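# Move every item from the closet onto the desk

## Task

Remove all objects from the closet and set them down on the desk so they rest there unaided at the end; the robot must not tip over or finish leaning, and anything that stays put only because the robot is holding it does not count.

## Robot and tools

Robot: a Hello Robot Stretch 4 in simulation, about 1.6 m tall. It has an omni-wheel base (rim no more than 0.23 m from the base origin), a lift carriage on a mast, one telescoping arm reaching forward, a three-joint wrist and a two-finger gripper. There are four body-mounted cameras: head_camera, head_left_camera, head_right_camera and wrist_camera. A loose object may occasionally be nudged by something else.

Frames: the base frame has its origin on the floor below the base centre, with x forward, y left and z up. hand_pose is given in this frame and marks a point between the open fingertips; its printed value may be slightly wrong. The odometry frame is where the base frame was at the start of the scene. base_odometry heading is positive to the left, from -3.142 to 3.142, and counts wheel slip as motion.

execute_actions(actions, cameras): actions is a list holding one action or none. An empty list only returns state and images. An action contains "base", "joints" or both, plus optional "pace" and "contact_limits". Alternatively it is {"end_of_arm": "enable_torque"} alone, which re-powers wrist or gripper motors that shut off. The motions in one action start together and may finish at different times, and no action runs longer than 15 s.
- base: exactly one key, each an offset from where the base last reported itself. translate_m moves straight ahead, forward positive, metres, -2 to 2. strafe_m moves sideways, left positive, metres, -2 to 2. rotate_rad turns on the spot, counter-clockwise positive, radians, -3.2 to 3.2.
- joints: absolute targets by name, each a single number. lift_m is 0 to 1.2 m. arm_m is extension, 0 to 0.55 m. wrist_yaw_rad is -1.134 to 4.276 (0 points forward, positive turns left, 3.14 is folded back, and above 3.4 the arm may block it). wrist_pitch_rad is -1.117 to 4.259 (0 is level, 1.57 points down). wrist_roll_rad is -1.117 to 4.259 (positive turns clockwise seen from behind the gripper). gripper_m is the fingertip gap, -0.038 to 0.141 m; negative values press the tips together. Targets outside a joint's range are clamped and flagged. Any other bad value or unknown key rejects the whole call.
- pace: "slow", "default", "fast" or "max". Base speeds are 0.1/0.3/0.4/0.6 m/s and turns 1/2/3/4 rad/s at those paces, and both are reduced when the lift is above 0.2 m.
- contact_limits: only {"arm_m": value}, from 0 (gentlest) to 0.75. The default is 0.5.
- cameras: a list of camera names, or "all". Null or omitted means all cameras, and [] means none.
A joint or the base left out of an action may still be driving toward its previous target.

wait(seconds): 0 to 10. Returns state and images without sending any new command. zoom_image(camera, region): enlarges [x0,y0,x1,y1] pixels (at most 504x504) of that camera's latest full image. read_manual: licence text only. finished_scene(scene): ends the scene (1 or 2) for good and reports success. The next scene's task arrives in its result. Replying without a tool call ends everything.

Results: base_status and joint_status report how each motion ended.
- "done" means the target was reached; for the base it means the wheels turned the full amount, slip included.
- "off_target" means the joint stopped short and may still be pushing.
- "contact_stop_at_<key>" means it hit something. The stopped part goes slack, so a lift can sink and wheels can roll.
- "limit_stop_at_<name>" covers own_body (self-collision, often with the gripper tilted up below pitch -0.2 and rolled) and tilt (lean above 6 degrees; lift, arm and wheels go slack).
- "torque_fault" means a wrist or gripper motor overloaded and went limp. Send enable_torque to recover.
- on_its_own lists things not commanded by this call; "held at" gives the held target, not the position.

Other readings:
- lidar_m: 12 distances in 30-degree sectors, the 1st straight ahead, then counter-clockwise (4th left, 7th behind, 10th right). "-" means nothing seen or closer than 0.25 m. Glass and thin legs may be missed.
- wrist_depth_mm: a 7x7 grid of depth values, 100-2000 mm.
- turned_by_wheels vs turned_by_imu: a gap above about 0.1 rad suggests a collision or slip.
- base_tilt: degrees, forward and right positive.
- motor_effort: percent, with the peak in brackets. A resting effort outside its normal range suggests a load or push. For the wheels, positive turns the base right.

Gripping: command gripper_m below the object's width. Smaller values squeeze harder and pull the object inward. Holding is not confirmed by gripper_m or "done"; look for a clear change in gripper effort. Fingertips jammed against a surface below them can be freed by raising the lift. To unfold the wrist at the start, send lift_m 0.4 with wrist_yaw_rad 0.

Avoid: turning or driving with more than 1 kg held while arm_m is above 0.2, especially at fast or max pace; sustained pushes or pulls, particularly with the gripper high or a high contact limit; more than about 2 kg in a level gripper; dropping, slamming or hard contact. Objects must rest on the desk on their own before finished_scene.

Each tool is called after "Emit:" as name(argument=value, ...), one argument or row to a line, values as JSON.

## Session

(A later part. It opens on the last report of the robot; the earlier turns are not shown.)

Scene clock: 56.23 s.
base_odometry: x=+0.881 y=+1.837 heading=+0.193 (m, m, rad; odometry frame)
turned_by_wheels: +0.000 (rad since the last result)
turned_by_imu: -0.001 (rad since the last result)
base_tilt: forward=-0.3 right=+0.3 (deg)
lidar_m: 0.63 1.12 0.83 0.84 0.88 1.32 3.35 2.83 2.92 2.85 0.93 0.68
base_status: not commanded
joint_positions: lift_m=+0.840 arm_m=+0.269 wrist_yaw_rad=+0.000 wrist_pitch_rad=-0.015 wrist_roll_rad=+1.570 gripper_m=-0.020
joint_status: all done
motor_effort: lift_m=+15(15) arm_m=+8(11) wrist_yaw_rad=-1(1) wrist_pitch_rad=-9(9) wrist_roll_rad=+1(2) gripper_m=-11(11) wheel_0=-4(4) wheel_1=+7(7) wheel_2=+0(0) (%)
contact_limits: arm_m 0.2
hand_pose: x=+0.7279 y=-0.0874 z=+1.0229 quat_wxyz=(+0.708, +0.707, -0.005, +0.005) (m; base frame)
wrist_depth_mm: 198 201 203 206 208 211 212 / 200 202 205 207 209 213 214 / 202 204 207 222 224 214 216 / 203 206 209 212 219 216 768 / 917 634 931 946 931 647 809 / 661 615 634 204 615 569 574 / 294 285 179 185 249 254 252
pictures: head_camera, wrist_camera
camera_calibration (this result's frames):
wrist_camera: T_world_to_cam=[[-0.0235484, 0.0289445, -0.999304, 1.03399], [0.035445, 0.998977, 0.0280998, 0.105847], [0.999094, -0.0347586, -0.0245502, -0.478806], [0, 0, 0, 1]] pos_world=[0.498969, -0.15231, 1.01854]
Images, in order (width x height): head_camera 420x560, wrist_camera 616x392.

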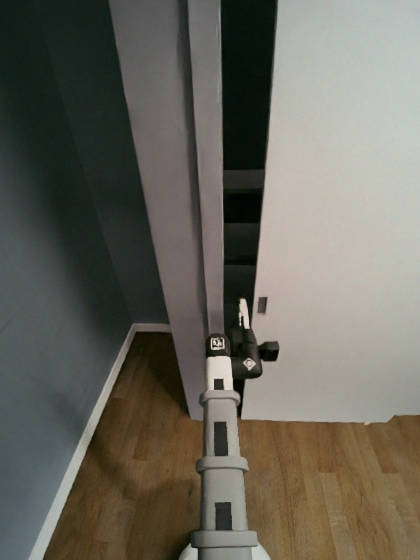

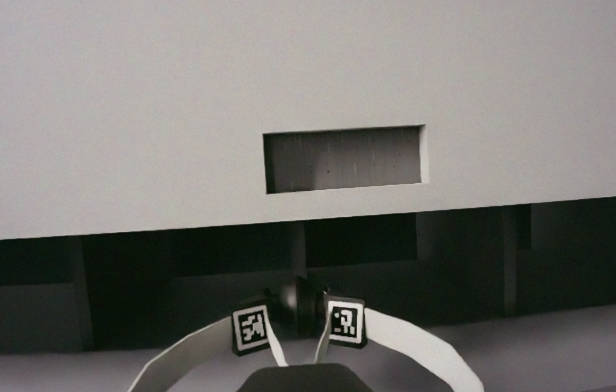

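Inside. A bit deeper, then push right.

Emit:
execute_actions(
  actions=[
    {"joints":{"arm_m":0.31},"contact_limits":{"arm_m":0.2},"pace":"slow"},
  ],
  cameras=[],
)

Emit:
execute_actions(
  actions=[
    {"base":{"strafe_m":-0.3},"pace":"slow"},
  ],
  cameras=["wrist_camera","head_camera"],
)

Scene clock: 58.27 s.
base_odometry: x=+0.881 y=+1.837 heading=+0.193 (m, m, rad; odometry frame)
turned_by_wheels: +0.000 (rad since the last result)
turned_by_imu: +0.000 (rad since the last result)
base_tilt: forward=-0.3 right=+0.3 (deg)
lidar_m: 0.65 1.10 0.86 0.82 0.88 1.34 3.35 2.81 2.90 2.84 0.94 0.70
base_status: not commanded
joint_positions: lift_m=+0.840 arm_m=+0.309 wrist_yaw_rad=+0.000 wrist_pitch_rad=-0.015 wrist_roll_rad=+1.570 gripper_m=-0.020
joint_status: all done
motor_effort: lift_m=+15(15) arm_m=+8(7) wrist_yaw_rad=-1(1) wrist_pitch_rad=-9(9) wrist_roll_rad=+1(1) gripper_m=-11(11) wheel_0=-4(4) wheel_1=+7(7) wheel_2=+0(0) (%)
contact_limits: arm_m 0.2
hand_pose: x=+0.7679 y=-0.0874 z=+1.0229 quat_wxyz=(+0.708, +0.707, -0.005, +0.005) (m; base frame)
wrist_depth_mm: 160 162 164 165 167 170 - / 161 163 165 167 169 171 173 / 163 164 167 181 183 173 175 / 164 166 168 171 173 175 768 / 477 634 904 891 904 609 809 / 597 615 627 204 609 549 564 / 477 477 179 185 243 248 245
pictures: none
No camera images: the call's "cameras" was empty. Leave "cameras" out to get every camera's image.

Scene clock: 62.43 s.
base_odometry: x=+0.939 y=+1.543 heading=+0.193 (m, m, rad; odometry frame)
turned_by_wheels: +0.001 (rad since the last result)
turned_by_imu: +0.004 (rad since the last result)
base_tilt: forward=-0.2 right=+0.1 (deg)
lidar_m: 0.66 0.72 1.14 1.12 1.22 1.80 3.38 2.76 2.60 2.55 0.88 0.67
base_status: done
joint_positions: lift_m=+0.840 arm_m=+0.309 wrist_yaw_rad=+0.006 wrist_pitch_rad=-0.015 wrist_roll_rad=+1.569 gripper_m=-0.020
joint_status: not commanded
on_its_own: wrist_yaw_rad is at rest, and its effort (-18) is outside its rest range (-13 to +13)
motor_effort: lift_m=+15(15) arm_m=+8(8) wrist_yaw_rad=-18(52) wrist_pitch_rad=-9(9) wrist_roll_rad=+4(7) gripper_m=-11(11) wheel_0=+11(25) wheel_1=-4(9) wheel_2=+4(5) (%)
hand_pose: x=+0.7684 y=-0.0858 z=+1.0229 quat_wxyz=(+0.708, +0.706, -0.003, +0.007) (m; base frame)
wrist_depth_mm: 135 137 139 141 142 144 - / 137 138 140 142 144 146 147 / 138 140 142 144 146 147 148 / 140 142 143 145 147 150 151 / 141 143 145 160 161 156 152 / 143 144 147 149 151 153 768 / 480 525 179 178 891 554 831
pictures: head_camera, wrist_camera
camera_calibration (this result's frames):
wrist_camera: T_world_to_cam=[[-0.0236832, 0.0281268, -0.999324, 1.03496], [0.0296849, 0.999183, 0.0274193, 0.107885], [0.999279, -0.0290155, -0.0244988, -0.518941], [0, 0, 0, 1]] pos_world=[0.539876, -0.151964, 1.01859]
Images, in order (width x height): head_camera 420x560, wrist_camera 616x392.

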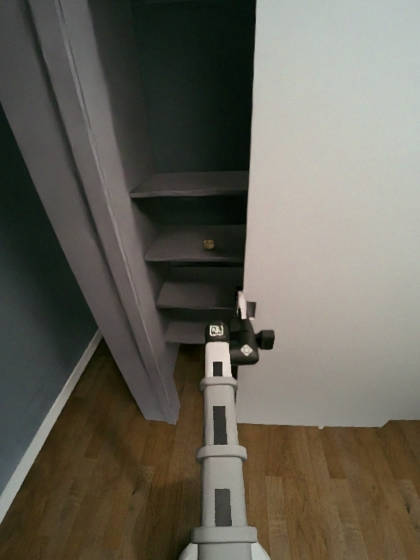

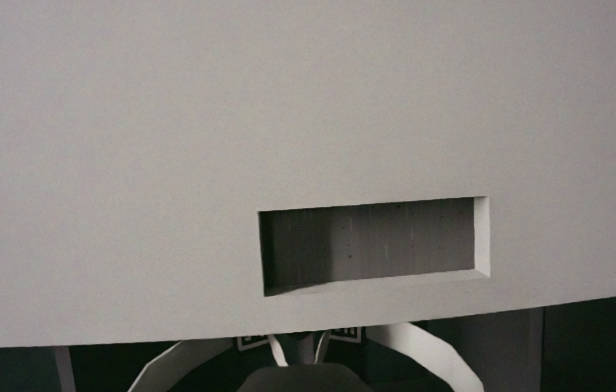

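Emit:
execute_actions(
  actions=[
    {"base":{"strafe_m":-0.4},"joints":{"arm_m":0.27},"pace":"slow"},
  ],
  cameras=["wrist_camera","head_camera"],
)

Scene clock: 68.17 s.
base_odometry: x=+1.016 y=+1.150 heading=+0.194 (m, m, rad; odometry frame)
turned_by_wheels: +0.001 (rad since the last result)
turned_by_imu: +0.005 (rad since the last result)
base_tilt: forward=-0.2 right=+0.3 (deg)
lidar_m: 0.63 0.92 1.00 1.53 1.66 2.43 3.39 2.79 2.20 2.14 0.83 0.63
base_status: done
joint_positions: lift_m=+0.840 arm_m=+0.271 wrist_yaw_rad=+0.006 wrist_pitch_rad=-0.015 wrist_roll_rad=+1.569 gripper_m=-0.020
joint_status: all done
on_its_own: wrist_yaw_rad is at rest, and its effort (-18) is outside its rest range (-13 to +13)
motor_effort: lift_m=+15(15) arm_m=-8(9) wrist_yaw_rad=-18(47) wrist_pitch_rad=-9(9) wrist_roll_rad=+3(5) gripper_m=-11(14) wheel_0=+11(19) wheel_1=-5(7) wheel_2=+5(6) (%)
hand_pose: x=+0.7313 y=-0.0856 z=+1.0229 quat_wxyz=(+0.708, +0.707, -0.003, +0.008) (m; base frame)
wrist_depth_mm: 136 138 139 142 143 145 - / 138 139 141 143 145 147 148 / 139 141 143 145 147 149 150 / 141 143 145 147 149 151 152 / 143 144 146 161 163 156 154 / 145 146 148 151 153 155 778 / 480 549 180 179 917 559 842
pictures: head_camera, wrist_camera
camera_calibration (this result's frames):
wrist_camera: T_world_to_cam=[[-0.0237268, 0.0284711, -0.999313, 1.03412], [0.0291912, 0.999188, 0.0277744, 0.108846], [0.999292, -0.0285121, -0.0245386, -0.481697], [0, 0, 0, 1]] pos_world=[0.502715, -0.151935, 1.01856]
Images, in order (width x height): head_camera 420x560, wrist_camera 616x392.

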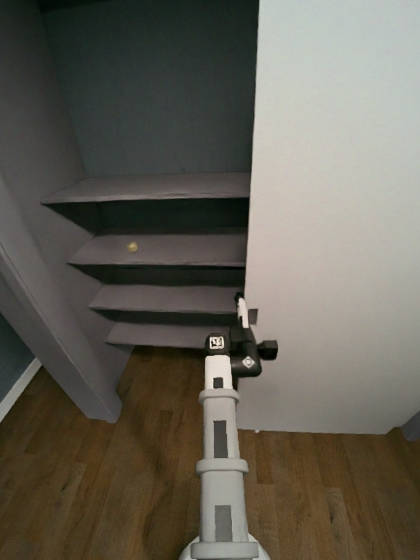

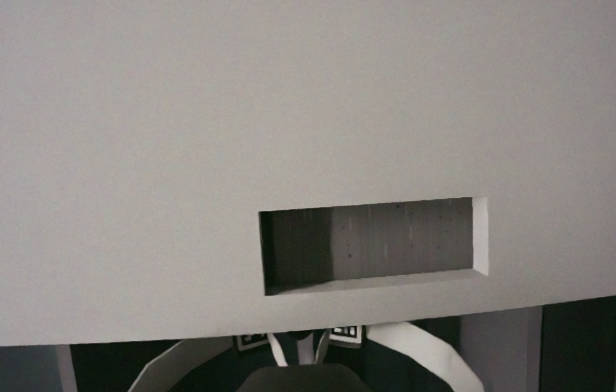

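Emit:
execute_actions(
  actions=[
    {"joints":{"arm_m":0.03},"base":{"strafe_m":0.1},"pace":"slow"},
  ],
)

Emit:
execute_actions(
  actions=[
    {"joints":{"wrist_roll_rad":0,"gripper_m":0.1},"base":{"strafe_m":0.15}},
  ],
)

Scene clock: 73.53 s.
base_odometry: x=+0.997 y=+1.248 heading=+0.194 (m, m, rad; odometry frame)
turned_by_wheels: +0.000 (rad since the last result)
turned_by_imu: -0.001 (rad since the last result)
base_tilt: forward=-0.3 right=+0.3 (deg)
lidar_m: 0.95 0.86 1.00 1.41 1.53 2.32 2.99 2.79 2.32 2.24 0.86 0.65
base_status: done
joint_positions: lift_m=+0.840 arm_m=+0.031 wrist_yaw_rad=+0.000 wrist_pitch_rad=-0.015 wrist_roll_rad=+1.570 gripper_m=-0.020
joint_status: all done
motor_effort: lift_m=+15(15) arm_m=-8(11) wrist_yaw_rad=-1(18) wrist_pitch_rad=-9(9) wrist_roll_rad=+1(4) gripper_m=-11(11) wheel_0=-5(8) wheel_1=+7(9) wheel_2=+0(5) (%)
hand_pose: x=+0.4908 y=-0.0874 z=+1.0229 quat_wxyz=(+0.708, +0.707, -0.005, +0.005) (m; base frame)
wrist_depth_mm: 368 375 379 384 387 392 397 / 373 377 382 387 392 397 402 / 375 382 387 402 394 402 407 / 1078 917 1098 1118 1138 1060 842 / 1098 891 1118 1118 1138 1078 842 / 1118 1118 1042 204 917 1078 866 / 1098 1138 179 185 1078 1078 891
pictures: head_camera, head_left_camera, head_right_camera, wrist_camera
camera_calibration (this result's frames):
wrist_camera: T_world_to_cam=[[-0.0235484, 0.028911, -0.999305, 1.0284], [0.0354349, 0.998978, 0.0280665, 0.114288], [0.999095, -0.0347494, -0.0245487, -0.241913], [0, 0, 0, 1]] pos_world=[0.261862, -0.15231, 1.01854]
Images, in order (width x height): head_camera 420x560, head_left_camera 420x672, head_right_camera 420x672, wrist_camera 616x392.

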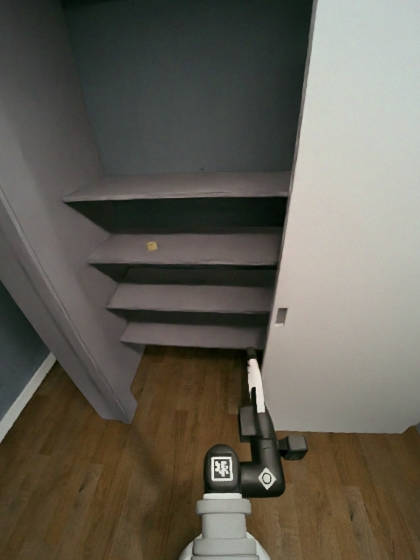

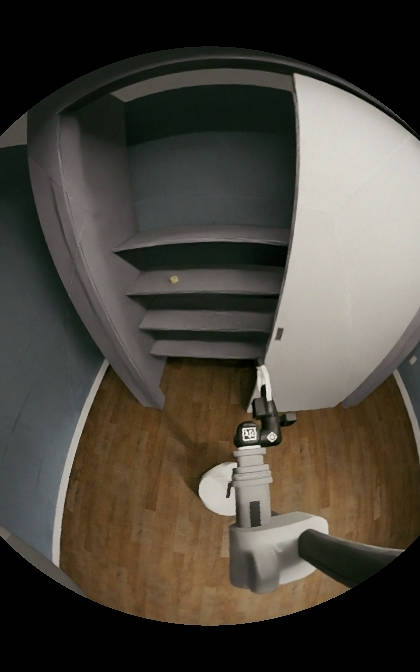

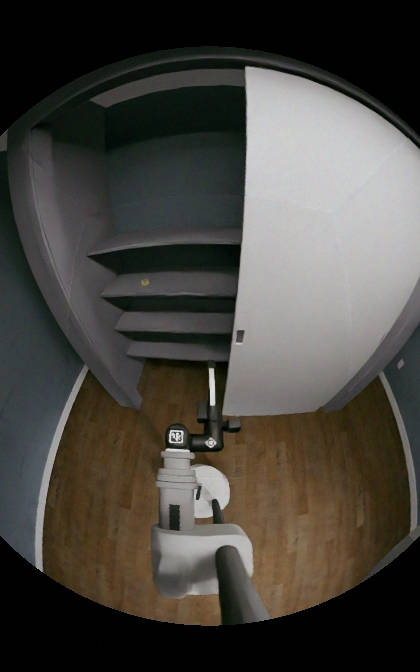

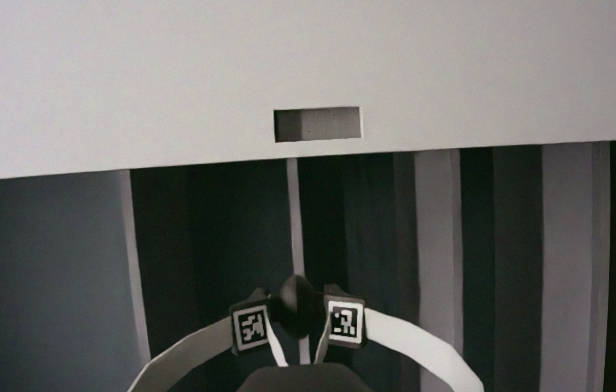

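Scene clock: 75.47 s.
base_odometry: x=+0.968 y=+1.395 heading=+0.195 (m, m, rad; odometry frame)
turned_by_wheels: +0.000 (rad since the last result)
turned_by_imu: +0.000 (rad since the last result)
base_tilt: forward=-0.3 right=+0.2 (deg)
lidar_m: 0.95 0.78 1.29 1.27 1.36 2.04 3.37 2.77 2.45 2.38 0.85 0.70
base_status: done
joint_positions: lift_m=+0.840 arm_m=+0.031 wrist_yaw_rad=+0.000 wrist_pitch_rad=-0.015 wrist_roll_rad=+0.001 gripper_m=+0.100
joint_status: all done
motor_effort: lift_m=+15(15) arm_m=-8(8) wrist_yaw_rad=+0(1) wrist_pitch_rad=-9(9) wrist_roll_rad=+0(8) gripper_m=-1(12) wheel_0=-3(13) wheel_1=+5(9) wheel_2=+0(0) (%)
hand_pose: x=+0.4908 y=-0.0874 z=+1.0229 quat_wxyz=(+1.000, +0.000, -0.008, +0.000) (m; base frame)
wrist_depth_mm: 917 1160 1138 1118 1138 1118 399 / 854 1078 891 866 820 750 399 / 891 1118 1138 1138 1118 1098 399 / 891 1160 1160 1138 1118 1118 399 / 831 1098 1138 1138 1138 1098 407 / 854 1078 1160 1138 202 1098 402 / 820 820 809 150 820 732 399
pictures: head_camera, head_left_camera, head_right_camera, wrist_camera
camera_calibration (this result's frames):
wrist_camera: T_world_to_cam=[[-0.0383128, -0.998778, -0.0312131, -0.044405], [0.0511703, 0.0292341, -0.998262, 1.0716], [0.997955, -0.0398434, 0.0499877, -0.318032], [0, 0, 0, 1]] pos_world=[0.260846, -0.0883494, 1.08425]
Images, in order (width x height): head_camera 420x560, head_left_camera 420x672, head_right_camera 420x672, wrist_camera 616x392.

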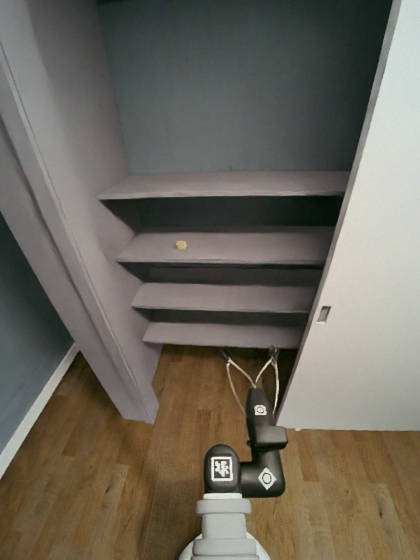

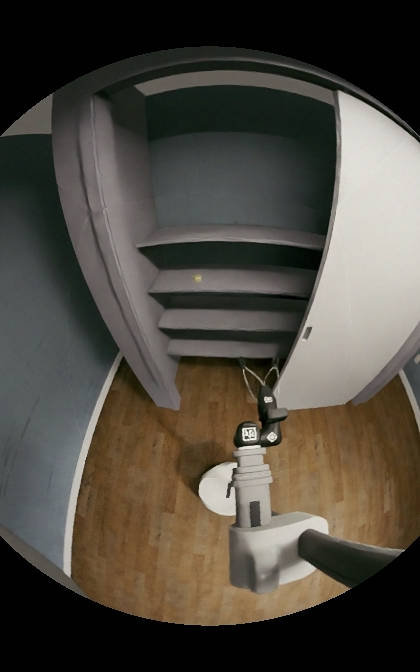

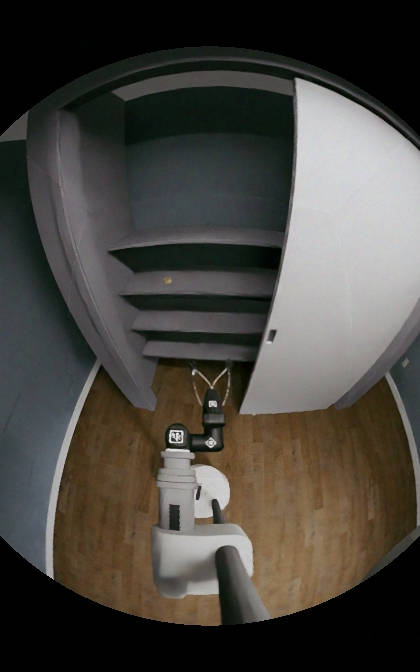

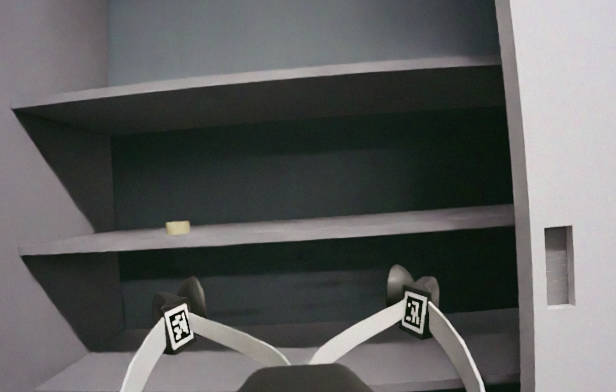

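Emit:
execute_actions(
  actions=[
    {"joints":{"lift_m":0.93,"wrist_pitch_rad":0.3,"gripper_m":0.12},"base":{"strafe_m":0.26}},
  ],
  cameras=[],
)

Emit:
execute_actions(
  actions=[
    {"joints":{"arm_m":0.35},"base":{"translate_m":0.15}},
  ],
  cameras=["head_camera","wrist_camera"],
)

Scene clock: 78.37 s.
base_odometry: x=+0.918 y=+1.650 heading=+0.195 (m, m, rad; odometry frame)
turned_by_wheels: +0.000 (rad since the last result)
turned_by_imu: +0.000 (rad since the last result)
base_tilt: forward=-0.3 right=+0.3 (deg)
lidar_m: 0.68 0.71 1.05 1.01 1.08 1.66 3.35 2.72 2.68 2.65 0.87 0.86
base_status: done
joint_positions: lift_m=+0.930 arm_m=+0.031 wrist_yaw_rad=+0.000 wrist_pitch_rad=+0.302 wrist_roll_rad=+0.000 gripper_m=+0.120
joint_status: all done
motor_effort: lift_m=+21(23) arm_m=-8(8) wrist_yaw_rad=-1(1) wrist_pitch_rad=-7(7) wrist_roll_rad=+0(1) gripper_m=-1(1) wheel_0=-4(12) wheel_1=+4(16) wheel_2=+0(0) (%)
hand_pose: x=+0.4778 y=-0.0874 z=+1.0222 quat_wxyz=(+0.989, +0.000, +0.150, +0.000) (m; base frame)
wrist_depth_mm: 397 768 1078 1060 1042 1042 1025 / 397 768 1098 1098 1098 1078 1078 / 407 750 976 1060 991 946 891 / 421 750 1205 1182 1160 1160 1160 / 442 554 991 960 946 917 878 / 473 466 1078 1205 204 1160 1182 / 504 492 991 149 1008 976 976
pictures: none
No camera images: the call's "cameras" was empty. Leave "cameras" out to get every camera's image.

Scene clock: 80.43 s.
base_odometry: x=+1.065 y=+1.679 heading=+0.195 (m, m, rad; odometry frame)
turned_by_wheels: +0.001 (rad since the last result)
turned_by_imu: +0.000 (rad since the last result)
base_tilt: forward=-0.2 right=+0.3 (deg)
lidar_m: 0.58 0.55 1.03 0.99 1.06 1.62 3.51 2.91 2.73 1.66 0.77 0.85
base_status: done
joint_positions: lift_m=+0.930 arm_m=+0.349 wrist_yaw_rad=+0.000 wrist_pitch_rad=+0.302 wrist_roll_rad=+0.000 gripper_m=+0.120
joint_status: all done
motor_effort: lift_m=+21(21) arm_m=+8(7) wrist_yaw_rad=-2(1) wrist_pitch_rad=-8(8) wrist_roll_rad=-2(0) gripper_m=-1(1) wheel_0=+4(9) wheel_1=+6(10) wheel_2=-4(14) (%)
hand_pose: x=+0.7949 y=-0.0874 z=+1.0221 quat_wxyz=(+0.989, +0.000, +0.151, +0.000) (m; base frame)
wrist_depth_mm: 473 627 627 627 621 615 609 / 473 640 654 647 640 640 634 / 469 627 668 668 661 647 627 / 424 442 424 382 394 377 366 / 325 319 310 303 297 303 296 / 455 535 750 732 205 676 676 / 449 559 597 149 591 564 564
pictures: head_camera, wrist_camera
camera_calibration (this result's frames):
wrist_camera: T_world_to_cam=[[-0.0460751, -0.998782, -0.0176472, -0.0404588], [-0.263039, 0.0291731, -0.964344, 1.27037], [0.963684, -0.0397904, -0.264063, -0.273237], [0, 0, 0, 1]] pos_world=[0.595607, -0.0883423, 1.15221]
Images, in order (width x height): head_camera 420x560, wrist_camera 616x392.

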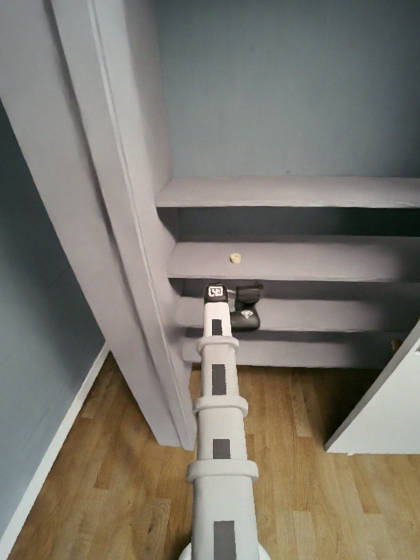

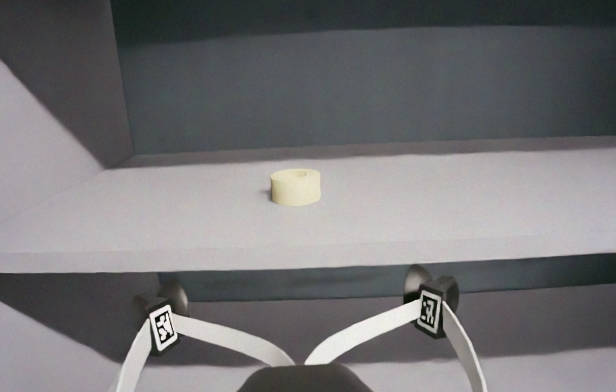

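Emit:
execute_actions(
  actions=[
    {"joints":{"lift_m":0.96}},
  ],
  cameras=[],
)

Emit:
execute_actions(
  actions=[
    {"joints":{"arm_m":0.47},"pace":"slow"},
  ],
  cameras=["head_camera","wrist_camera"],
)

Scene clock: 81.83 s.
base_odometry: x=+1.065 y=+1.679 heading=+0.195 (m, m, rad; odometry frame)
turned_by_wheels: +0.000 (rad since the last result)
turned_by_imu: +0.000 (rad since the last result)
base_tilt: forward=-0.2 right=+0.3 (deg)
lidar_m: 0.57 0.55 1.02 1.00 1.09 1.63 3.51 2.93 2.74 1.64 0.76 0.85
base_status: not commanded
joint_positions: lift_m=+0.960 arm_m=+0.349 wrist_yaw_rad=+0.000 wrist_pitch_rad=+0.302 wrist_roll_rad=+0.000 gripper_m=+0.120
joint_status: all done
motor_effort: lift_m=+21(23) arm_m=+8(8) wrist_yaw_rad=+0(1) wrist_pitch_rad=-8(8) wrist_roll_rad=-1(1) gripper_m=-1(0) wheel_0=+4(4) wheel_1=+5(6) wheel_2=-4(4) (%)
hand_pose: x=+0.7949 y=-0.0874 z=+1.0521 quat_wxyz=(+0.989, +0.000, +0.151, +0.000) (m; base frame)
wrist_depth_mm: 473 627 627 621 615 615 615 / 469 647 654 654 647 647 634 / 473 676 683 676 661 668 654 / 466 549 525 504 488 466 455 / 375 366 357 351 340 330 320 / 413 310 310 715 204 683 707 / 449 554 640 150 627 603 597
pictures: none
No camera images: the call's "cameras" was empty. Leave "cameras" out to get every camera's image.

Scene clock: 84.30 s.
base_odometry: x=+1.065 y=+1.679 heading=+0.195 (m, m, rad; odometry frame)
turned_by_wheels: +0.000 (rad since the last result)
turned_by_imu: +0.000 (rad since the last result)
base_tilt: forward=-0.2 right=+0.3 (deg)
lidar_m: 0.54 0.55 1.02 1.01 1.09 1.62 3.51 2.94 2.72 1.63 0.75 0.87
base_status: not commanded
joint_positions: lift_m=+0.960 arm_m=+0.469 wrist_yaw_rad=+0.000 wrist_pitch_rad=+0.302 wrist_roll_rad=+0.000 gripper_m=+0.120
joint_status: all done
motor_effort: lift_m=+21(21) arm_m=+8(13) wrist_yaw_rad=-1(2) wrist_pitch_rad=-8(8) wrist_roll_rad=-1(1) gripper_m=-1(0) wheel_0=+4(4) wheel_1=+6(6) wheel_2=-4(4) (%)
hand_pose: x=+0.9149 y=-0.0874 z=+1.0521 quat_wxyz=(+0.989, +0.000, +0.151, +0.000) (m; base frame)
wrist_depth_mm: 455 517 512 512 508 508 500 / 455 535 539 530 530 530 521 / 455 564 564 559 559 549 544 / 455 539 525 504 488 469 452 / 375 368 357 314 338 329 322 / 277 250 270 267 205 244 247 / 224 214 216 149 213 204 207
pictures: head_camera, wrist_camera
camera_calibration (this result's frames):
wrist_camera: T_world_to_cam=[[-0.0461819, -0.998777, -0.0176472, -0.0343333], [-0.263036, 0.0292012, -0.964344, 1.33084], [0.96368, -0.0398934, -0.264063, -0.380943], [0, 0, 0, 1]] pos_world=[0.715579, -0.0883504, 1.18218]
Images, in order (width x height): head_camera 420x560, wrist_camera 616x392.

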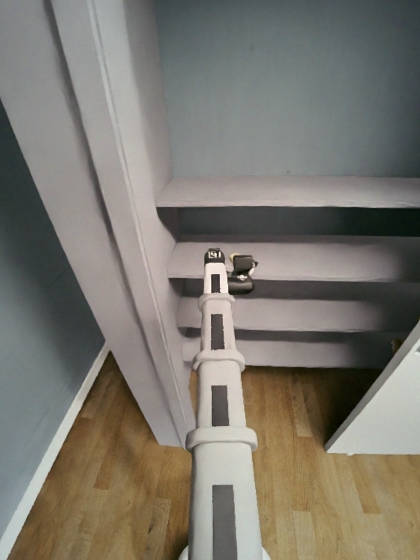

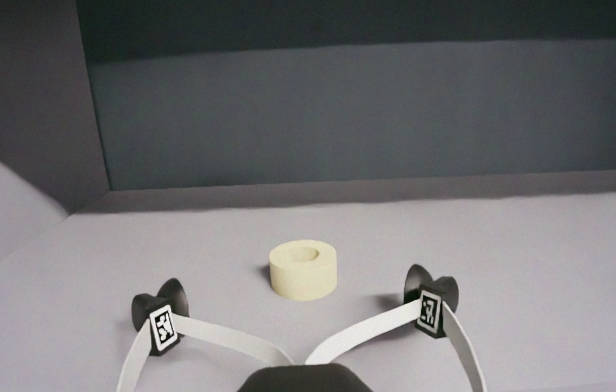

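Emit:
execute_actions(
  actions=[
    {"joints":{"arm_m":0.54,"lift_m":0.955},"pace":"slow"},
  ],
  cameras=["wrist_camera"],
)

Emit:
execute_actions(
  actions=[
    {"joints":{"gripper_m":0.0}},
  ],
  cameras=[],
)

Emit:
execute_actions(
  actions=[
    {"joints":{"lift_m":1.0},"pace":"slow"},
  ],
  cameras=[],
)

Emit:
execute_actions(
  actions=[
    {"joints":{"arm_m":0.03},"base":{"translate_m":-0.3}},
  ],
)

Scene clock: 87.13 s.
base_odometry: x=+1.065 y=+1.679 heading=+0.195 (m, m, rad; odometry frame)
turned_by_wheels: +0.000 (rad since the last result)
turned_by_imu: +0.000 (rad since the last result)
base_tilt: forward=-0.3 right=+0.2 (deg)
lidar_m: 0.60 0.55 1.02 1.00 1.06 1.60 3.51 2.93 2.72 1.66 0.78 0.86
base_status: not commanded
joint_positions: lift_m=+0.955 arm_m=+0.539 wrist_yaw_rad=+0.000 wrist_pitch_rad=+0.302 wrist_roll_rad=+0.000 gripper_m=+0.120
joint_status: all done
motor_effort: lift_m=+14(25) arm_m=+8(5) wrist_yaw_rad=-1(0) wrist_pitch_rad=-8(8) wrist_roll_rad=-1(1) gripper_m=+0(0) wheel_0=+4(4) wheel_1=+6(6) wheel_2=-4(4) (%)
hand_pose: x=+0.9849 y=-0.0874 z=+1.0477 quat_wxyz=(+0.989, +0.000, +0.151, +0.000) (m; base frame)
wrist_depth_mm: 449 452 452 452 445 445 439 / 449 469 469 466 462 462 455 / 445 492 492 492 484 484 477 / 445 508 504 492 469 452 439 / 364 355 347 340 330 319 310 / 270 243 263 218 204 237 240 / 217 208 211 150 206 198 201
pictures: wrist_camera
camera_calibration (this result's frames):
wrist_camera: T_world_to_cam=[[-0.046182, -0.998777, -0.0176473, -0.0311786], [-0.263036, 0.0292013, -0.964344, 1.34498], [0.96368, -0.0398934, -0.264063, -0.449562], [0, 0, 0, 1]] pos_world=[0.785574, -0.0883504, 1.17776]
Images, in order (width x height): wrist_camera 616x392.

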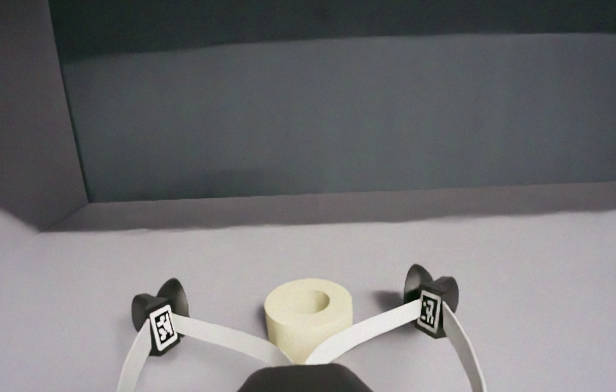

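Scene clock: 89.20 s.
base_odometry: x=+1.065 y=+1.679 heading=+0.195 (m, m, rad; odometry frame)
turned_by_wheels: +0.000 (rad since the last result)
turned_by_imu: +0.000 (rad since the last result)
base_tilt: forward=-0.3 right=+0.3 (deg)
lidar_m: 0.57 0.54 1.04 1.00 1.06 1.65 3.54 2.90 2.71 1.64 0.77 0.87
base_status: not commanded
joint_positions: lift_m=+0.955 arm_m=+0.539 wrist_yaw_rad=+0.000 wrist_pitch_rad=+0.302 wrist_roll_rad=+0.000 gripper_m=+0.000
joint_status: all done
motor_effort: lift_m=+14(14) arm_m=+8(8) wrist_yaw_rad=-1(1) wrist_pitch_rad=-7(8) wrist_roll_rad=-1(1) gripper_m=-17(15) wheel_0=+4(4) wheel_1=+6(7) wheel_2=-4(4) (%)
hand_pose: x=+0.9849 y=-0.0874 z=+1.0477 quat_wxyz=(+0.989, +0.000, +0.151, +0.000) (m; base frame)
wrist_depth_mm: 449 452 452 449 445 442 439 / 445 469 469 466 462 459 455 / 445 496 492 488 484 484 480 / 442 504 508 492 477 452 439 / 364 355 349 338 329 320 310 / 270 266 202 220 193 246 240 / 217 185 203 189 198 189 201
pictures: none
No camera images: the call's "cameras" was empty. Leave "cameras" out to get every camera's image.

Scene clock: 90.43 s.
base_odometry: x=+1.065 y=+1.679 heading=+0.195 (m, m, rad; odometry frame)
turned_by_wheels: +0.000 (rad since the last result)
turned_by_imu: +0.000 (rad since the last result)
base_tilt: forward=-0.2 right=+0.3 (deg)
lidar_m: 0.55 0.54 1.02 0.98 1.07 1.60 3.53 2.93 2.71 1.65 0.76 0.87
base_status: not commanded
joint_positions: lift_m=+1.000 arm_m=+0.539 wrist_yaw_rad=+0.000 wrist_pitch_rad=+0.302 wrist_roll_rad=+0.000 gripper_m=+0.000
joint_status: all done
motor_effort: lift_m=+22(21) arm_m=+8(8) wrist_yaw_rad=-1(1) wrist_pitch_rad=-8(8) wrist_roll_rad=-2(1) gripper_m=-16(19) wheel_0=+4(4) wheel_1=+6(6) wheel_2=-4(4) (%)
hand_pose: x=+0.9849 y=-0.0874 z=+1.0920 quat_wxyz=(+0.989, +0.000, +0.151, +0.000) (m; base frame)
wrist_depth_mm: 449 452 449 449 445 442 439 / 449 469 469 469 462 462 459 / 449 492 492 488 484 480 480 / 445 521 517 508 508 500 496 / 421 459 449 439 427 413 399 / 347 343 203 220 193 319 310 / 281 215 233 189 255 244 255
pictures: none
No camera images: the call's "cameras" was empty. Leave "cameras" out to get every camera's image.

Scene clock: 93.00 s.
base_odometry: x=+0.771 y=+1.621 heading=+0.195 (m, m, rad; odometry frame)
turned_by_wheels: +0.000 (rad since the last result)
turned_by_imu: +0.000 (rad since the last result)
base_tilt: forward=-0.2 right=+0.2 (deg)
lidar_m: 0.83 0.85 1.05 1.03 1.13 1.66 3.21 2.61 2.70 2.64 1.08 0.99
base_status: done
joint_positions: lift_m=+1.000 arm_m=+0.031 wrist_yaw_rad=+0.000 wrist_pitch_rad=+0.303 wrist_roll_rad=+0.000 gripper_m=+0.000
joint_status: all done
motor_effort: lift_m=+22(21) arm_m=-8(6) wrist_yaw_rad=+0(1) wrist_pitch_rad=-10(10) wrist_roll_rad=-1(1) gripper_m=-17(16) wheel_0=-5(8) wheel_1=-5(14) wheel_2=+5(15) (%)
hand_pose: x=+0.4777 y=-0.0875 z=+1.0919 quat_wxyz=(+0.989, +0.000, +0.151, +0.000) (m; base frame)
wrist_depth_mm: 508 603 1060 1160 1060 1060 1160 / 535 597 1255 1255 1229 1205 1205 / 564 591 1182 1138 1098 1160 1138 / 591 597 1336 1366 1366 1336 1308 / 627 621 1138 1138 1098 1098 1078 / 668 654 202 220 193 1308 1281 / 1366 413 477 189 1118 1078 1098
pictures: head_camera, head_left_camera, head_right_camera, wrist_camera
camera_calibration (this result's frames):
wrist_camera: T_world_to_cam=[[-0.0463553, -0.99877, -0.017592, -0.0538444], [-0.263665, 0.0292199, -0.964172, 1.25434], [0.9635, -0.040056, -0.264695, 0.0516345], [0, 0, 0, 1]] pos_world=[0.27848, -0.0883616, 1.22212]
Images, in order (width x height): head_camera 420x560, head_left_camera 420x672, head_right_camera 420x672, wrist_camera 616x392.

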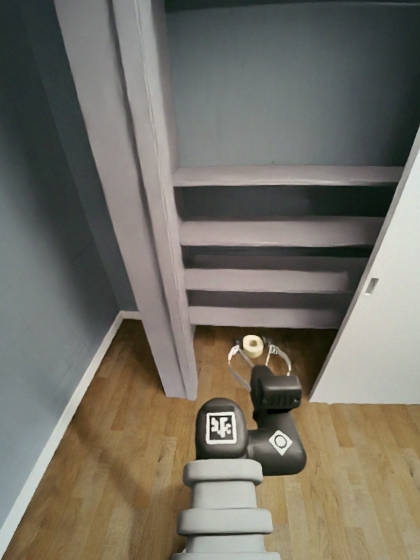

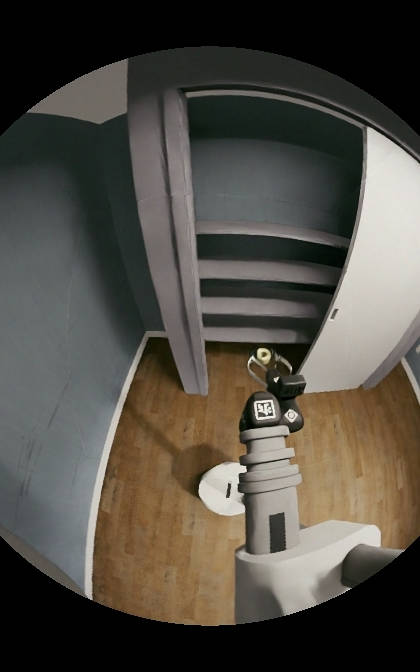

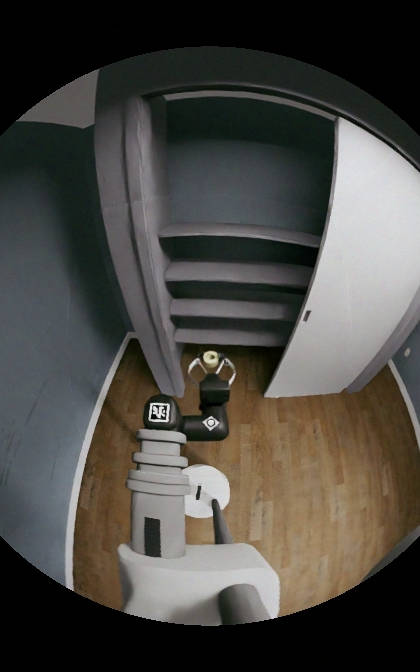

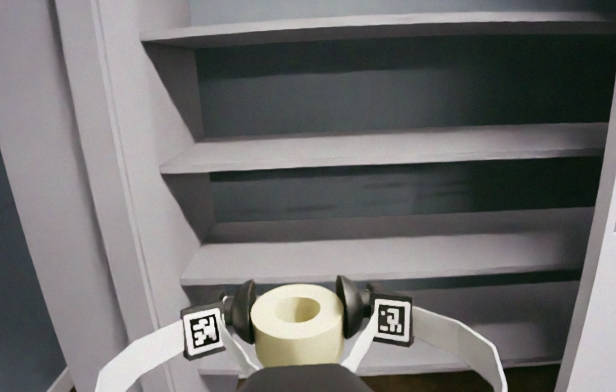

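Held. Carrying it to the desk.

Emit:
execute_actions(
  actions=[
    {"joints":{"lift_m":1.1},"base":{"rotate_rad":3.14}},
  ],
  cameras=["head_camera","head_right_camera"],
)

Scene clock: 96.50 s.
base_odometry: x=+0.771 y=+1.621 heading=-2.949 (m, m, rad; odometry frame)
turned_by_wheels: +3.139 (rad since the last result)
turned_by_imu: +3.118 (rad since the last result)
base_tilt: forward=-0.3 right=+0.2 (deg)
lidar_m: 3.10 2.60 2.75 2.67 1.13 1.00 0.82 0.86 1.06 1.00 1.12 1.60
base_status: done
joint_positions: lift_m=+1.100 arm_m=+0.031 wrist_yaw_rad=+0.000 wrist_pitch_rad=+0.303 wrist_roll_rad=+0.000 gripper_m=+0.000
joint_status: all done
motor_effort: lift_m=+21(23) arm_m=-8(8) wrist_yaw_rad=-1(0) wrist_pitch_rad=-9(10) wrist_roll_rad=-1(2) gripper_m=-19(18) wheel_0=-4(10) wheel_1=-5(11) wheel_2=-4(11) (%)
hand_pose: x=+0.4777 y=-0.0874 z=+1.1919 quat_wxyz=(+0.989, +0.000, +0.151, +0.000) (m; base frame)
wrist_depth_mm: - - - - - - 1464 / - - - - - - 1537 / - - - - - - 1537 / - - - - - - 1537 / - - - - - - 1576 / - - 202 220 193 - 1537 / 1863 960 991 189 1708 1661 1537
pictures: head_camera, head_right_camera
Images, in order (width x height): head_camera 420x560, head_right_camera 420x672.

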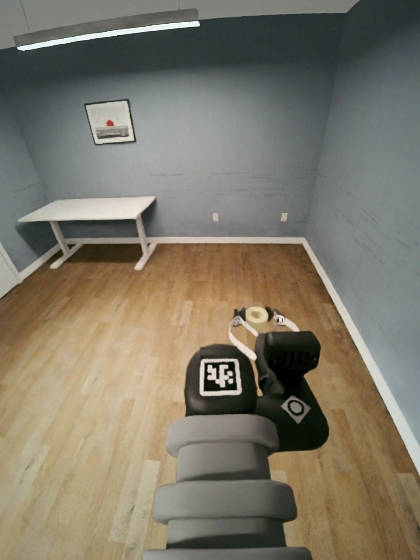

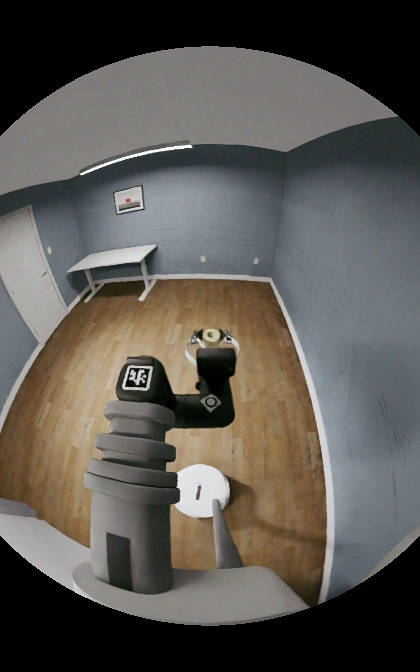

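Emit:
execute_actions(
  actions=[
    {"base":{"strafe_m":1.3},"pace":"fast"},
  ],
  cameras=[],
)

Emit:
execute_actions(
  actions=[
    {"base":{"translate_m":1.5},"pace":"fast"},
  ],
  cameras=["head_camera"],
)

Scene clock: 102.27 s.
base_odometry: x=+1.019 y=+0.345 heading=-2.949 (m, m, rad; odometry frame)
turned_by_wheels: +0.000 (rad since the last result)
turned_by_imu: -0.001 (rad since the last result)
base_tilt: forward=-0.3 right=+0.3 (deg)
lidar_m: 2.47 1.84 1.37 1.35 1.48 0.77 0.73 0.76 1.65 2.32 2.48 3.32
base_status: done
joint_positions: lift_m=+1.100 arm_m=+0.031 wrist_yaw_rad=+0.000 wrist_pitch_rad=+0.303 wrist_roll_rad=+0.000 gripper_m=+0.000
joint_status: not commanded
motor_effort: lift_m=+21(21) arm_m=-8(8) wrist_yaw_rad=-1(1) wrist_pitch_rad=-9(10) wrist_roll_rad=-2(0) gripper_m=-18(17) wheel_0=-3(12) wheel_1=+3(15) wheel_2=+0(4) (%)
hand_pose: x=+0.4777 y=-0.0874 z=+1.1919 quat_wxyz=(+0.989, +0.000, +0.151, +0.000) (m; base frame)
wrist_depth_mm: - - - - - - - / - - - - - - - / - - - - - - - / - - - - - - - / - - - - - - - / - - 202 220 193 - - / 1863 960 976 189 1708 1618 1708
pictures: none
No camera images: the call's "cameras" was empty. Leave "cameras" out to get every camera's image.

Scene clock: 108.30 s.
base_odometry: x=-0.453 y=+0.058 heading=-2.949 (m, m, rad; odometry frame)
turned_by_wheels: +0.001 (rad since the last result)
turned_by_imu: -0.005 (rad since the last result)
base_tilt: forward=-0.4 right=+0.3 (deg)
lidar_m: 0.97 1.08 1.26 1.23 1.36 1.97 2.22 2.37 2.51 2.43 2.35 1.02
base_status: done
joint_positions: lift_m=+1.100 arm_m=+0.031 wrist_yaw_rad=+0.000 wrist_pitch_rad=+0.303 wrist_roll_rad=+0.000 gripper_m=+0.000
joint_status: not commanded
motor_effort: lift_m=+21(21) arm_m=-8(8) wrist_yaw_rad=-2(2) wrist_pitch_rad=-10(10) wrist_roll_rad=-1(1) gripper_m=-18(18) wheel_0=+5(10) wheel_1=+6(11) wheel_2=-4(14) (%)
hand_pose: x=+0.4777 y=-0.0874 z=+1.1919 quat_wxyz=(+0.989, +0.000, +0.151, +0.000) (m; base frame)
wrist_depth_mm: 1430 1397 1397 1366 1397 1397 1366 / 1464 1464 1499 1464 1464 1464 1430 / 1537 1576 1537 1537 1537 1499 1537 / 1618 1618 1576 1618 1576 1618 1618 / 1464 1366 1336 1336 1397 1661 1661 / 1060 1042 202 220 193 1756 1756 / 1397 535 544 189 1336 1661 1661
pictures: head_camera
Images, in order (width x height): head_camera 420x560.

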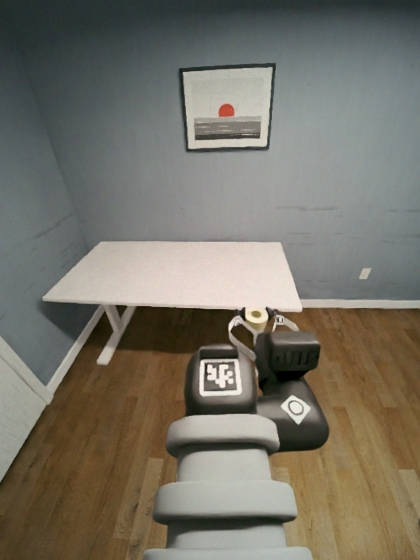

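Emit:
execute_actions(
  actions=[
    {"base":{"strafe_m":0.35},"joints":{"wrist_pitch_rad":1.1,"lift_m":1.05}},
  ],
  cameras=[],
)

Emit:
execute_actions(
  actions=[
    {"base":{"translate_m":0.4},"joints":{"arm_m":0.4}},
  ],
  cameras=["head_camera","wrist_camera"],
)

Scene clock: 111.43 s.
base_odometry: x=-0.386 y=-0.285 heading=-2.949 (m, m, rad; odometry frame)
turned_by_wheels: +0.000 (rad since the last result)
turned_by_imu: +0.000 (rad since the last result)
base_tilt: forward=-0.2 right=+0.3 (deg)
lidar_m: 1.01 1.10 0.90 0.88 0.98 1.41 2.17 2.33 2.85 2.80 2.39 1.04
base_status: done
joint_positions: lift_m=+1.050 arm_m=+0.031 wrist_yaw_rad=+0.000 wrist_pitch_rad=+1.101 wrist_roll_rad=+0.000 gripper_m=+0.000
joint_status: all done
motor_effort: lift_m=+14(21) arm_m=-8(8) wrist_yaw_rad=-1(1) wrist_pitch_rad=-5(9) wrist_roll_rad=+0(0) gripper_m=-17(18) wheel_0=-4(12) wheel_1=+6(12) wheel_2=+0(4) (%)
hand_pose: x=+0.3329 y=-0.0874 z=+0.9713 quat_wxyz=(+0.852, +0.000, +0.523, +0.000) (m; base frame)
wrist_depth_mm: 1464 1661 1708 1661 1661 1708 1708 / 1499 1537 1576 1576 1537 1618 1576 / 1430 1430 1464 1464 1430 1430 1430 / 1308 1366 1336 1336 1336 1366 1336 / 1229 1255 1255 1229 1255 1255 1255 / 1160 1182 202 220 193 1182 1182 / 1098 621 640 189 1098 1098 1118
pictures: none
No camera images: the call's "cameras" was empty. Leave "cameras" out to get every camera's image.

Scene clock: 114.23 s.
base_odometry: x=-0.778 y=-0.362 heading=-2.948 (m, m, rad; odometry frame)
turned_by_wheels: +0.001 (rad since the last result)
turned_by_imu: -0.001 (rad since the last result)
base_tilt: forward=-0.2 right=+0.3 (deg)
lidar_m: 0.61 0.67 0.84 0.86 0.94 1.42 2.63 2.77 2.87 2.83 0.83 0.63
base_status: done
joint_positions: lift_m=+1.050 arm_m=+0.399 wrist_yaw_rad=+0.000 wrist_pitch_rad=+1.101 wrist_roll_rad=+0.000 gripper_m=+0.000
joint_status: all done
motor_effort: lift_m=+15(15) arm_m=+8(11) wrist_yaw_rad=-2(2) wrist_pitch_rad=-4(6) wrist_roll_rad=-1(1) gripper_m=-17(18) wheel_0=+5(8) wheel_1=+4(11) wheel_2=-3(16) (%)
hand_pose: x=+0.7001 y=-0.0874 z=+0.9712 quat_wxyz=(+0.852, +0.000, +0.523, +0.000) (m; base frame)
wrist_depth_mm: 676 676 668 668 676 683 691 / 621 621 621 615 621 621 627 / 574 569 574 574 580 574 585 / 530 530 530 535 535 530 535 / 496 496 496 496 496 500 496 / 462 462 202 220 193 466 462 / 436 298 317 189 433 430 439
pictures: head_camera, wrist_camera
camera_calibration (this result's frames):
wrist_camera: T_world_to_cam=[[-0.0445132, -0.99879, 0.0208883, -0.0842567], [-0.874502, 0.0288484, -0.484163, 1.15808], [0.482975, -0.0398185, -0.874729, 0.734328], [0, 0, 0, 1]] pos_world=[0.654327, -0.0883236, 1.20479]
Images, in order (width x height): head_camera 420x560, wrist_camera 616x392.

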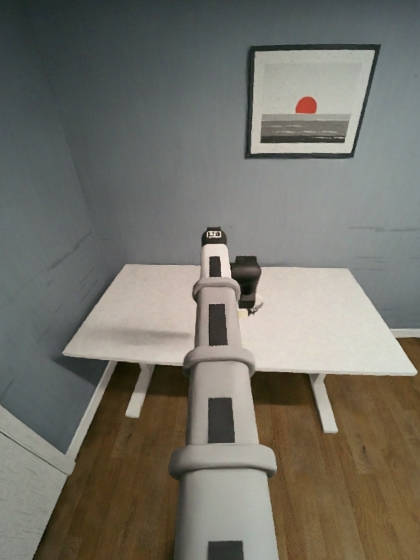

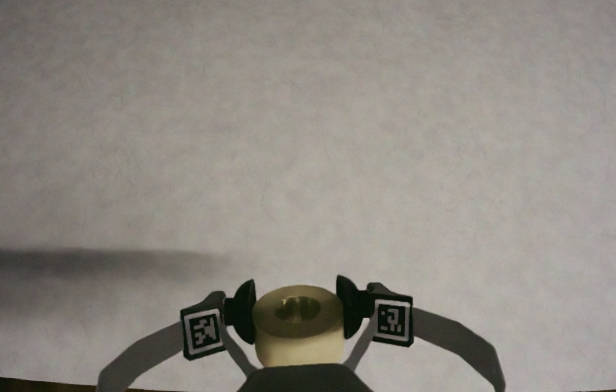

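Emit:
execute_actions(
  actions=[
    {"joints":{"arm_m":0.5,"lift_m":0.875},"pace":"slow"},
  ],
  cameras=["wrist_camera"],
)

Emit:
execute_actions(
  actions=[
    {"joints":{"gripper_m":0.14}},
  ],
  cameras=[],
)

Emit:
execute_actions(
  actions=[
    {"joints":{"lift_m":1.0},"pace":"slow"},
  ],
  cameras=["head_camera","wrist_camera"],
)

Scene clock: 117.27 s.
base_odometry: x=-0.778 y=-0.362 heading=-2.948 (m, m, rad; odometry frame)
turned_by_wheels: +0.000 (rad since the last result)
turned_by_imu: -0.001 (rad since the last result)
base_tilt: forward=-0.3 right=+0.3 (deg)
lidar_m: 0.61 0.68 0.85 0.85 0.92 1.38 2.61 2.76 2.89 2.82 0.82 0.62
base_status: not commanded
joint_positions: lift_m=+0.875 arm_m=+0.499 wrist_yaw_rad=+0.000 wrist_pitch_rad=+1.101 wrist_roll_rad=+0.000 gripper_m=+0.000
joint_status: all done
motor_effort: lift_m=+15(11) arm_m=+8(8) wrist_yaw_rad=-2(2) wrist_pitch_rad=-4(5) wrist_roll_rad=+1(1) gripper_m=-17(18) wheel_0=+4(5) wheel_1=+5(5) wheel_2=-3(3) (%)
hand_pose: x=+0.8001 y=-0.0874 z=+0.7963 quat_wxyz=(+0.852, +0.000, +0.523, +0.000) (m; base frame)
wrist_depth_mm: 430 427 427 427 427 433 436 / 394 394 394 392 394 397 397 / 362 362 362 362 364 364 366 / 336 338 334 334 338 338 338 / 312 314 315 314 315 315 315 / 291 293 202 220 193 293 296 / 274 218 238 189 273 272 277
pictures: wrist_camera
camera_calibration (this result's frames):
wrist_camera: T_world_to_cam=[[-0.0445723, -0.998788, 0.0208883, -0.0761136], [-0.874501, 0.0289002, -0.484162, 1.16076], [0.482972, -0.0398471, -0.874729, 0.533011], [0, 0, 0, 1]] pos_world=[0.754264, -0.0883286, 1.02983]
Images, in order (width x height): wrist_camera 616x392.

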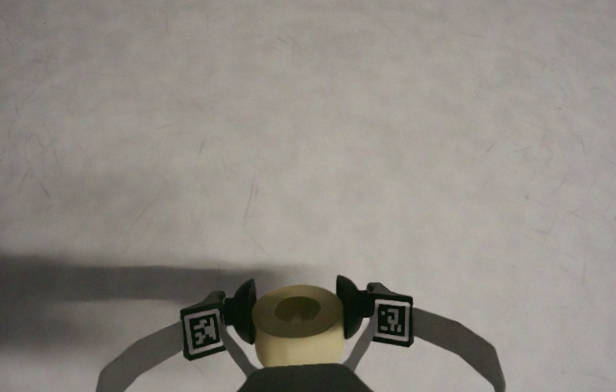

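Scene clock: 119.63 s.
base_odometry: x=-0.778 y=-0.362 heading=-2.948 (m, m, rad; odometry frame)
turned_by_wheels: +0.000 (rad since the last result)
turned_by_imu: +0.000 (rad since the last result)
base_tilt: forward=-0.3 right=+0.2 (deg)
lidar_m: 0.62 0.66 0.82 0.85 0.93 1.40 2.63 2.76 2.89 2.81 0.83 0.64
base_status: not commanded
joint_positions: lift_m=+0.875 arm_m=+0.499 wrist_yaw_rad=+0.000 wrist_pitch_rad=+1.101 wrist_roll_rad=+0.000 gripper_m=+0.140
joint_status: all done
motor_effort: lift_m=+15(14) arm_m=+8(8) wrist_yaw_rad=-2(0) wrist_pitch_rad=-5(5) wrist_roll_rad=+0(0) gripper_m=+0(18) wheel_0=+5(5) wheel_1=+5(5) wheel_2=-3(3) (%)
hand_pose: x=+0.8001 y=-0.0874 z=+0.7963 quat_wxyz=(+0.852, +0.000, +0.523, +0.000) (m; base frame)
wrist_depth_mm: 430 427 424 424 427 430 436 / 394 394 392 394 394 397 399 / 362 362 364 364 362 364 366 / 334 336 338 338 338 338 338 / 312 314 314 315 314 314 314 / 293 211 294 294 289 287 294 / 274 273 274 148 278 276 277
pictures: none
No camera images: the call's "cameras" was empty. Leave "cameras" out to get every camera's image.

Scene clock: 121.50 s.
base_odometry: x=-0.778 y=-0.362 heading=-2.948 (m, m, rad; odometry frame)
turned_by_wheels: +0.000 (rad since the last result)
turned_by_imu: +0.000 (rad since the last result)
base_tilt: forward=-0.3 right=+0.3 (deg)
lidar_m: 0.62 0.75 0.83 0.85 0.93 1.41 2.60 2.78 2.90 2.83 0.83 0.61
base_status: not commanded
joint_positions: lift_m=+1.000 arm_m=+0.499 wrist_yaw_rad=+0.000 wrist_pitch_rad=+1.101 wrist_roll_rad=+0.000 gripper_m=+0.140
joint_status: all done
motor_effort: lift_m=+22(24) arm_m=+8(8) wrist_yaw_rad=-1(1) wrist_pitch_rad=-4(5) wrist_roll_rad=+0(0) gripper_m=+0(0) wheel_0=+5(5) wheel_1=+5(5) wheel_2=-3(3) (%)
hand_pose: x=+0.8001 y=-0.0874 z=+0.9207 quat_wxyz=(+0.852, +0.000, +0.523, +0.000) (m; base frame)
wrist_depth_mm: 603 603 603 603 603 603 615 / 559 554 554 554 554 559 564 / 512 517 508 512 512 517 517 / 473 473 473 480 477 477 477 / 439 442 445 445 445 445 445 / 410 211 415 415 407 407 415 / 389 387 389 148 394 389 392
pictures: head_camera, wrist_camera
camera_calibration (this result's frames):
wrist_camera: T_world_to_cam=[[-0.0445723, -0.998788, 0.0208883, -0.078712], [-0.874501, 0.0289002, -0.484163, 1.22099], [0.482972, -0.039847, -0.874729, 0.641827], [0, 0, 0, 1]] pos_world=[0.754267, -0.0883286, 1.15423]
Images, in order (width x height): head_camera 420x560, wrist_camera 616x392.

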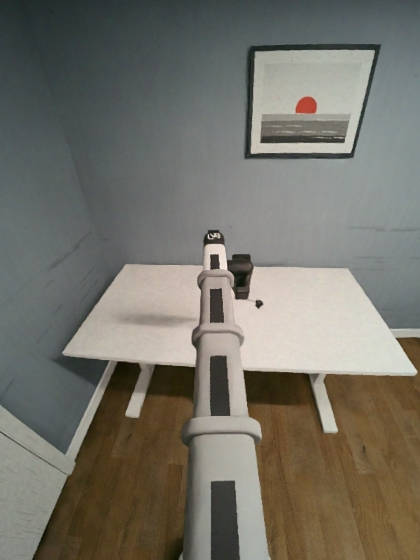

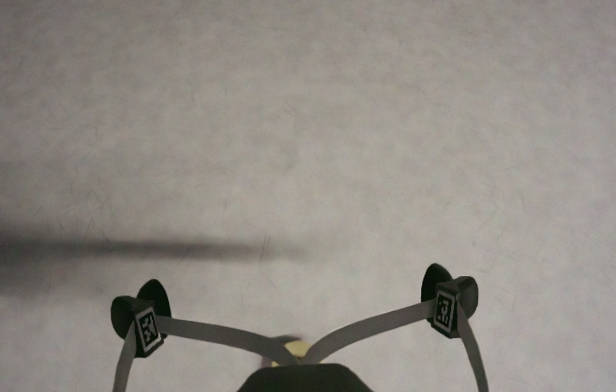

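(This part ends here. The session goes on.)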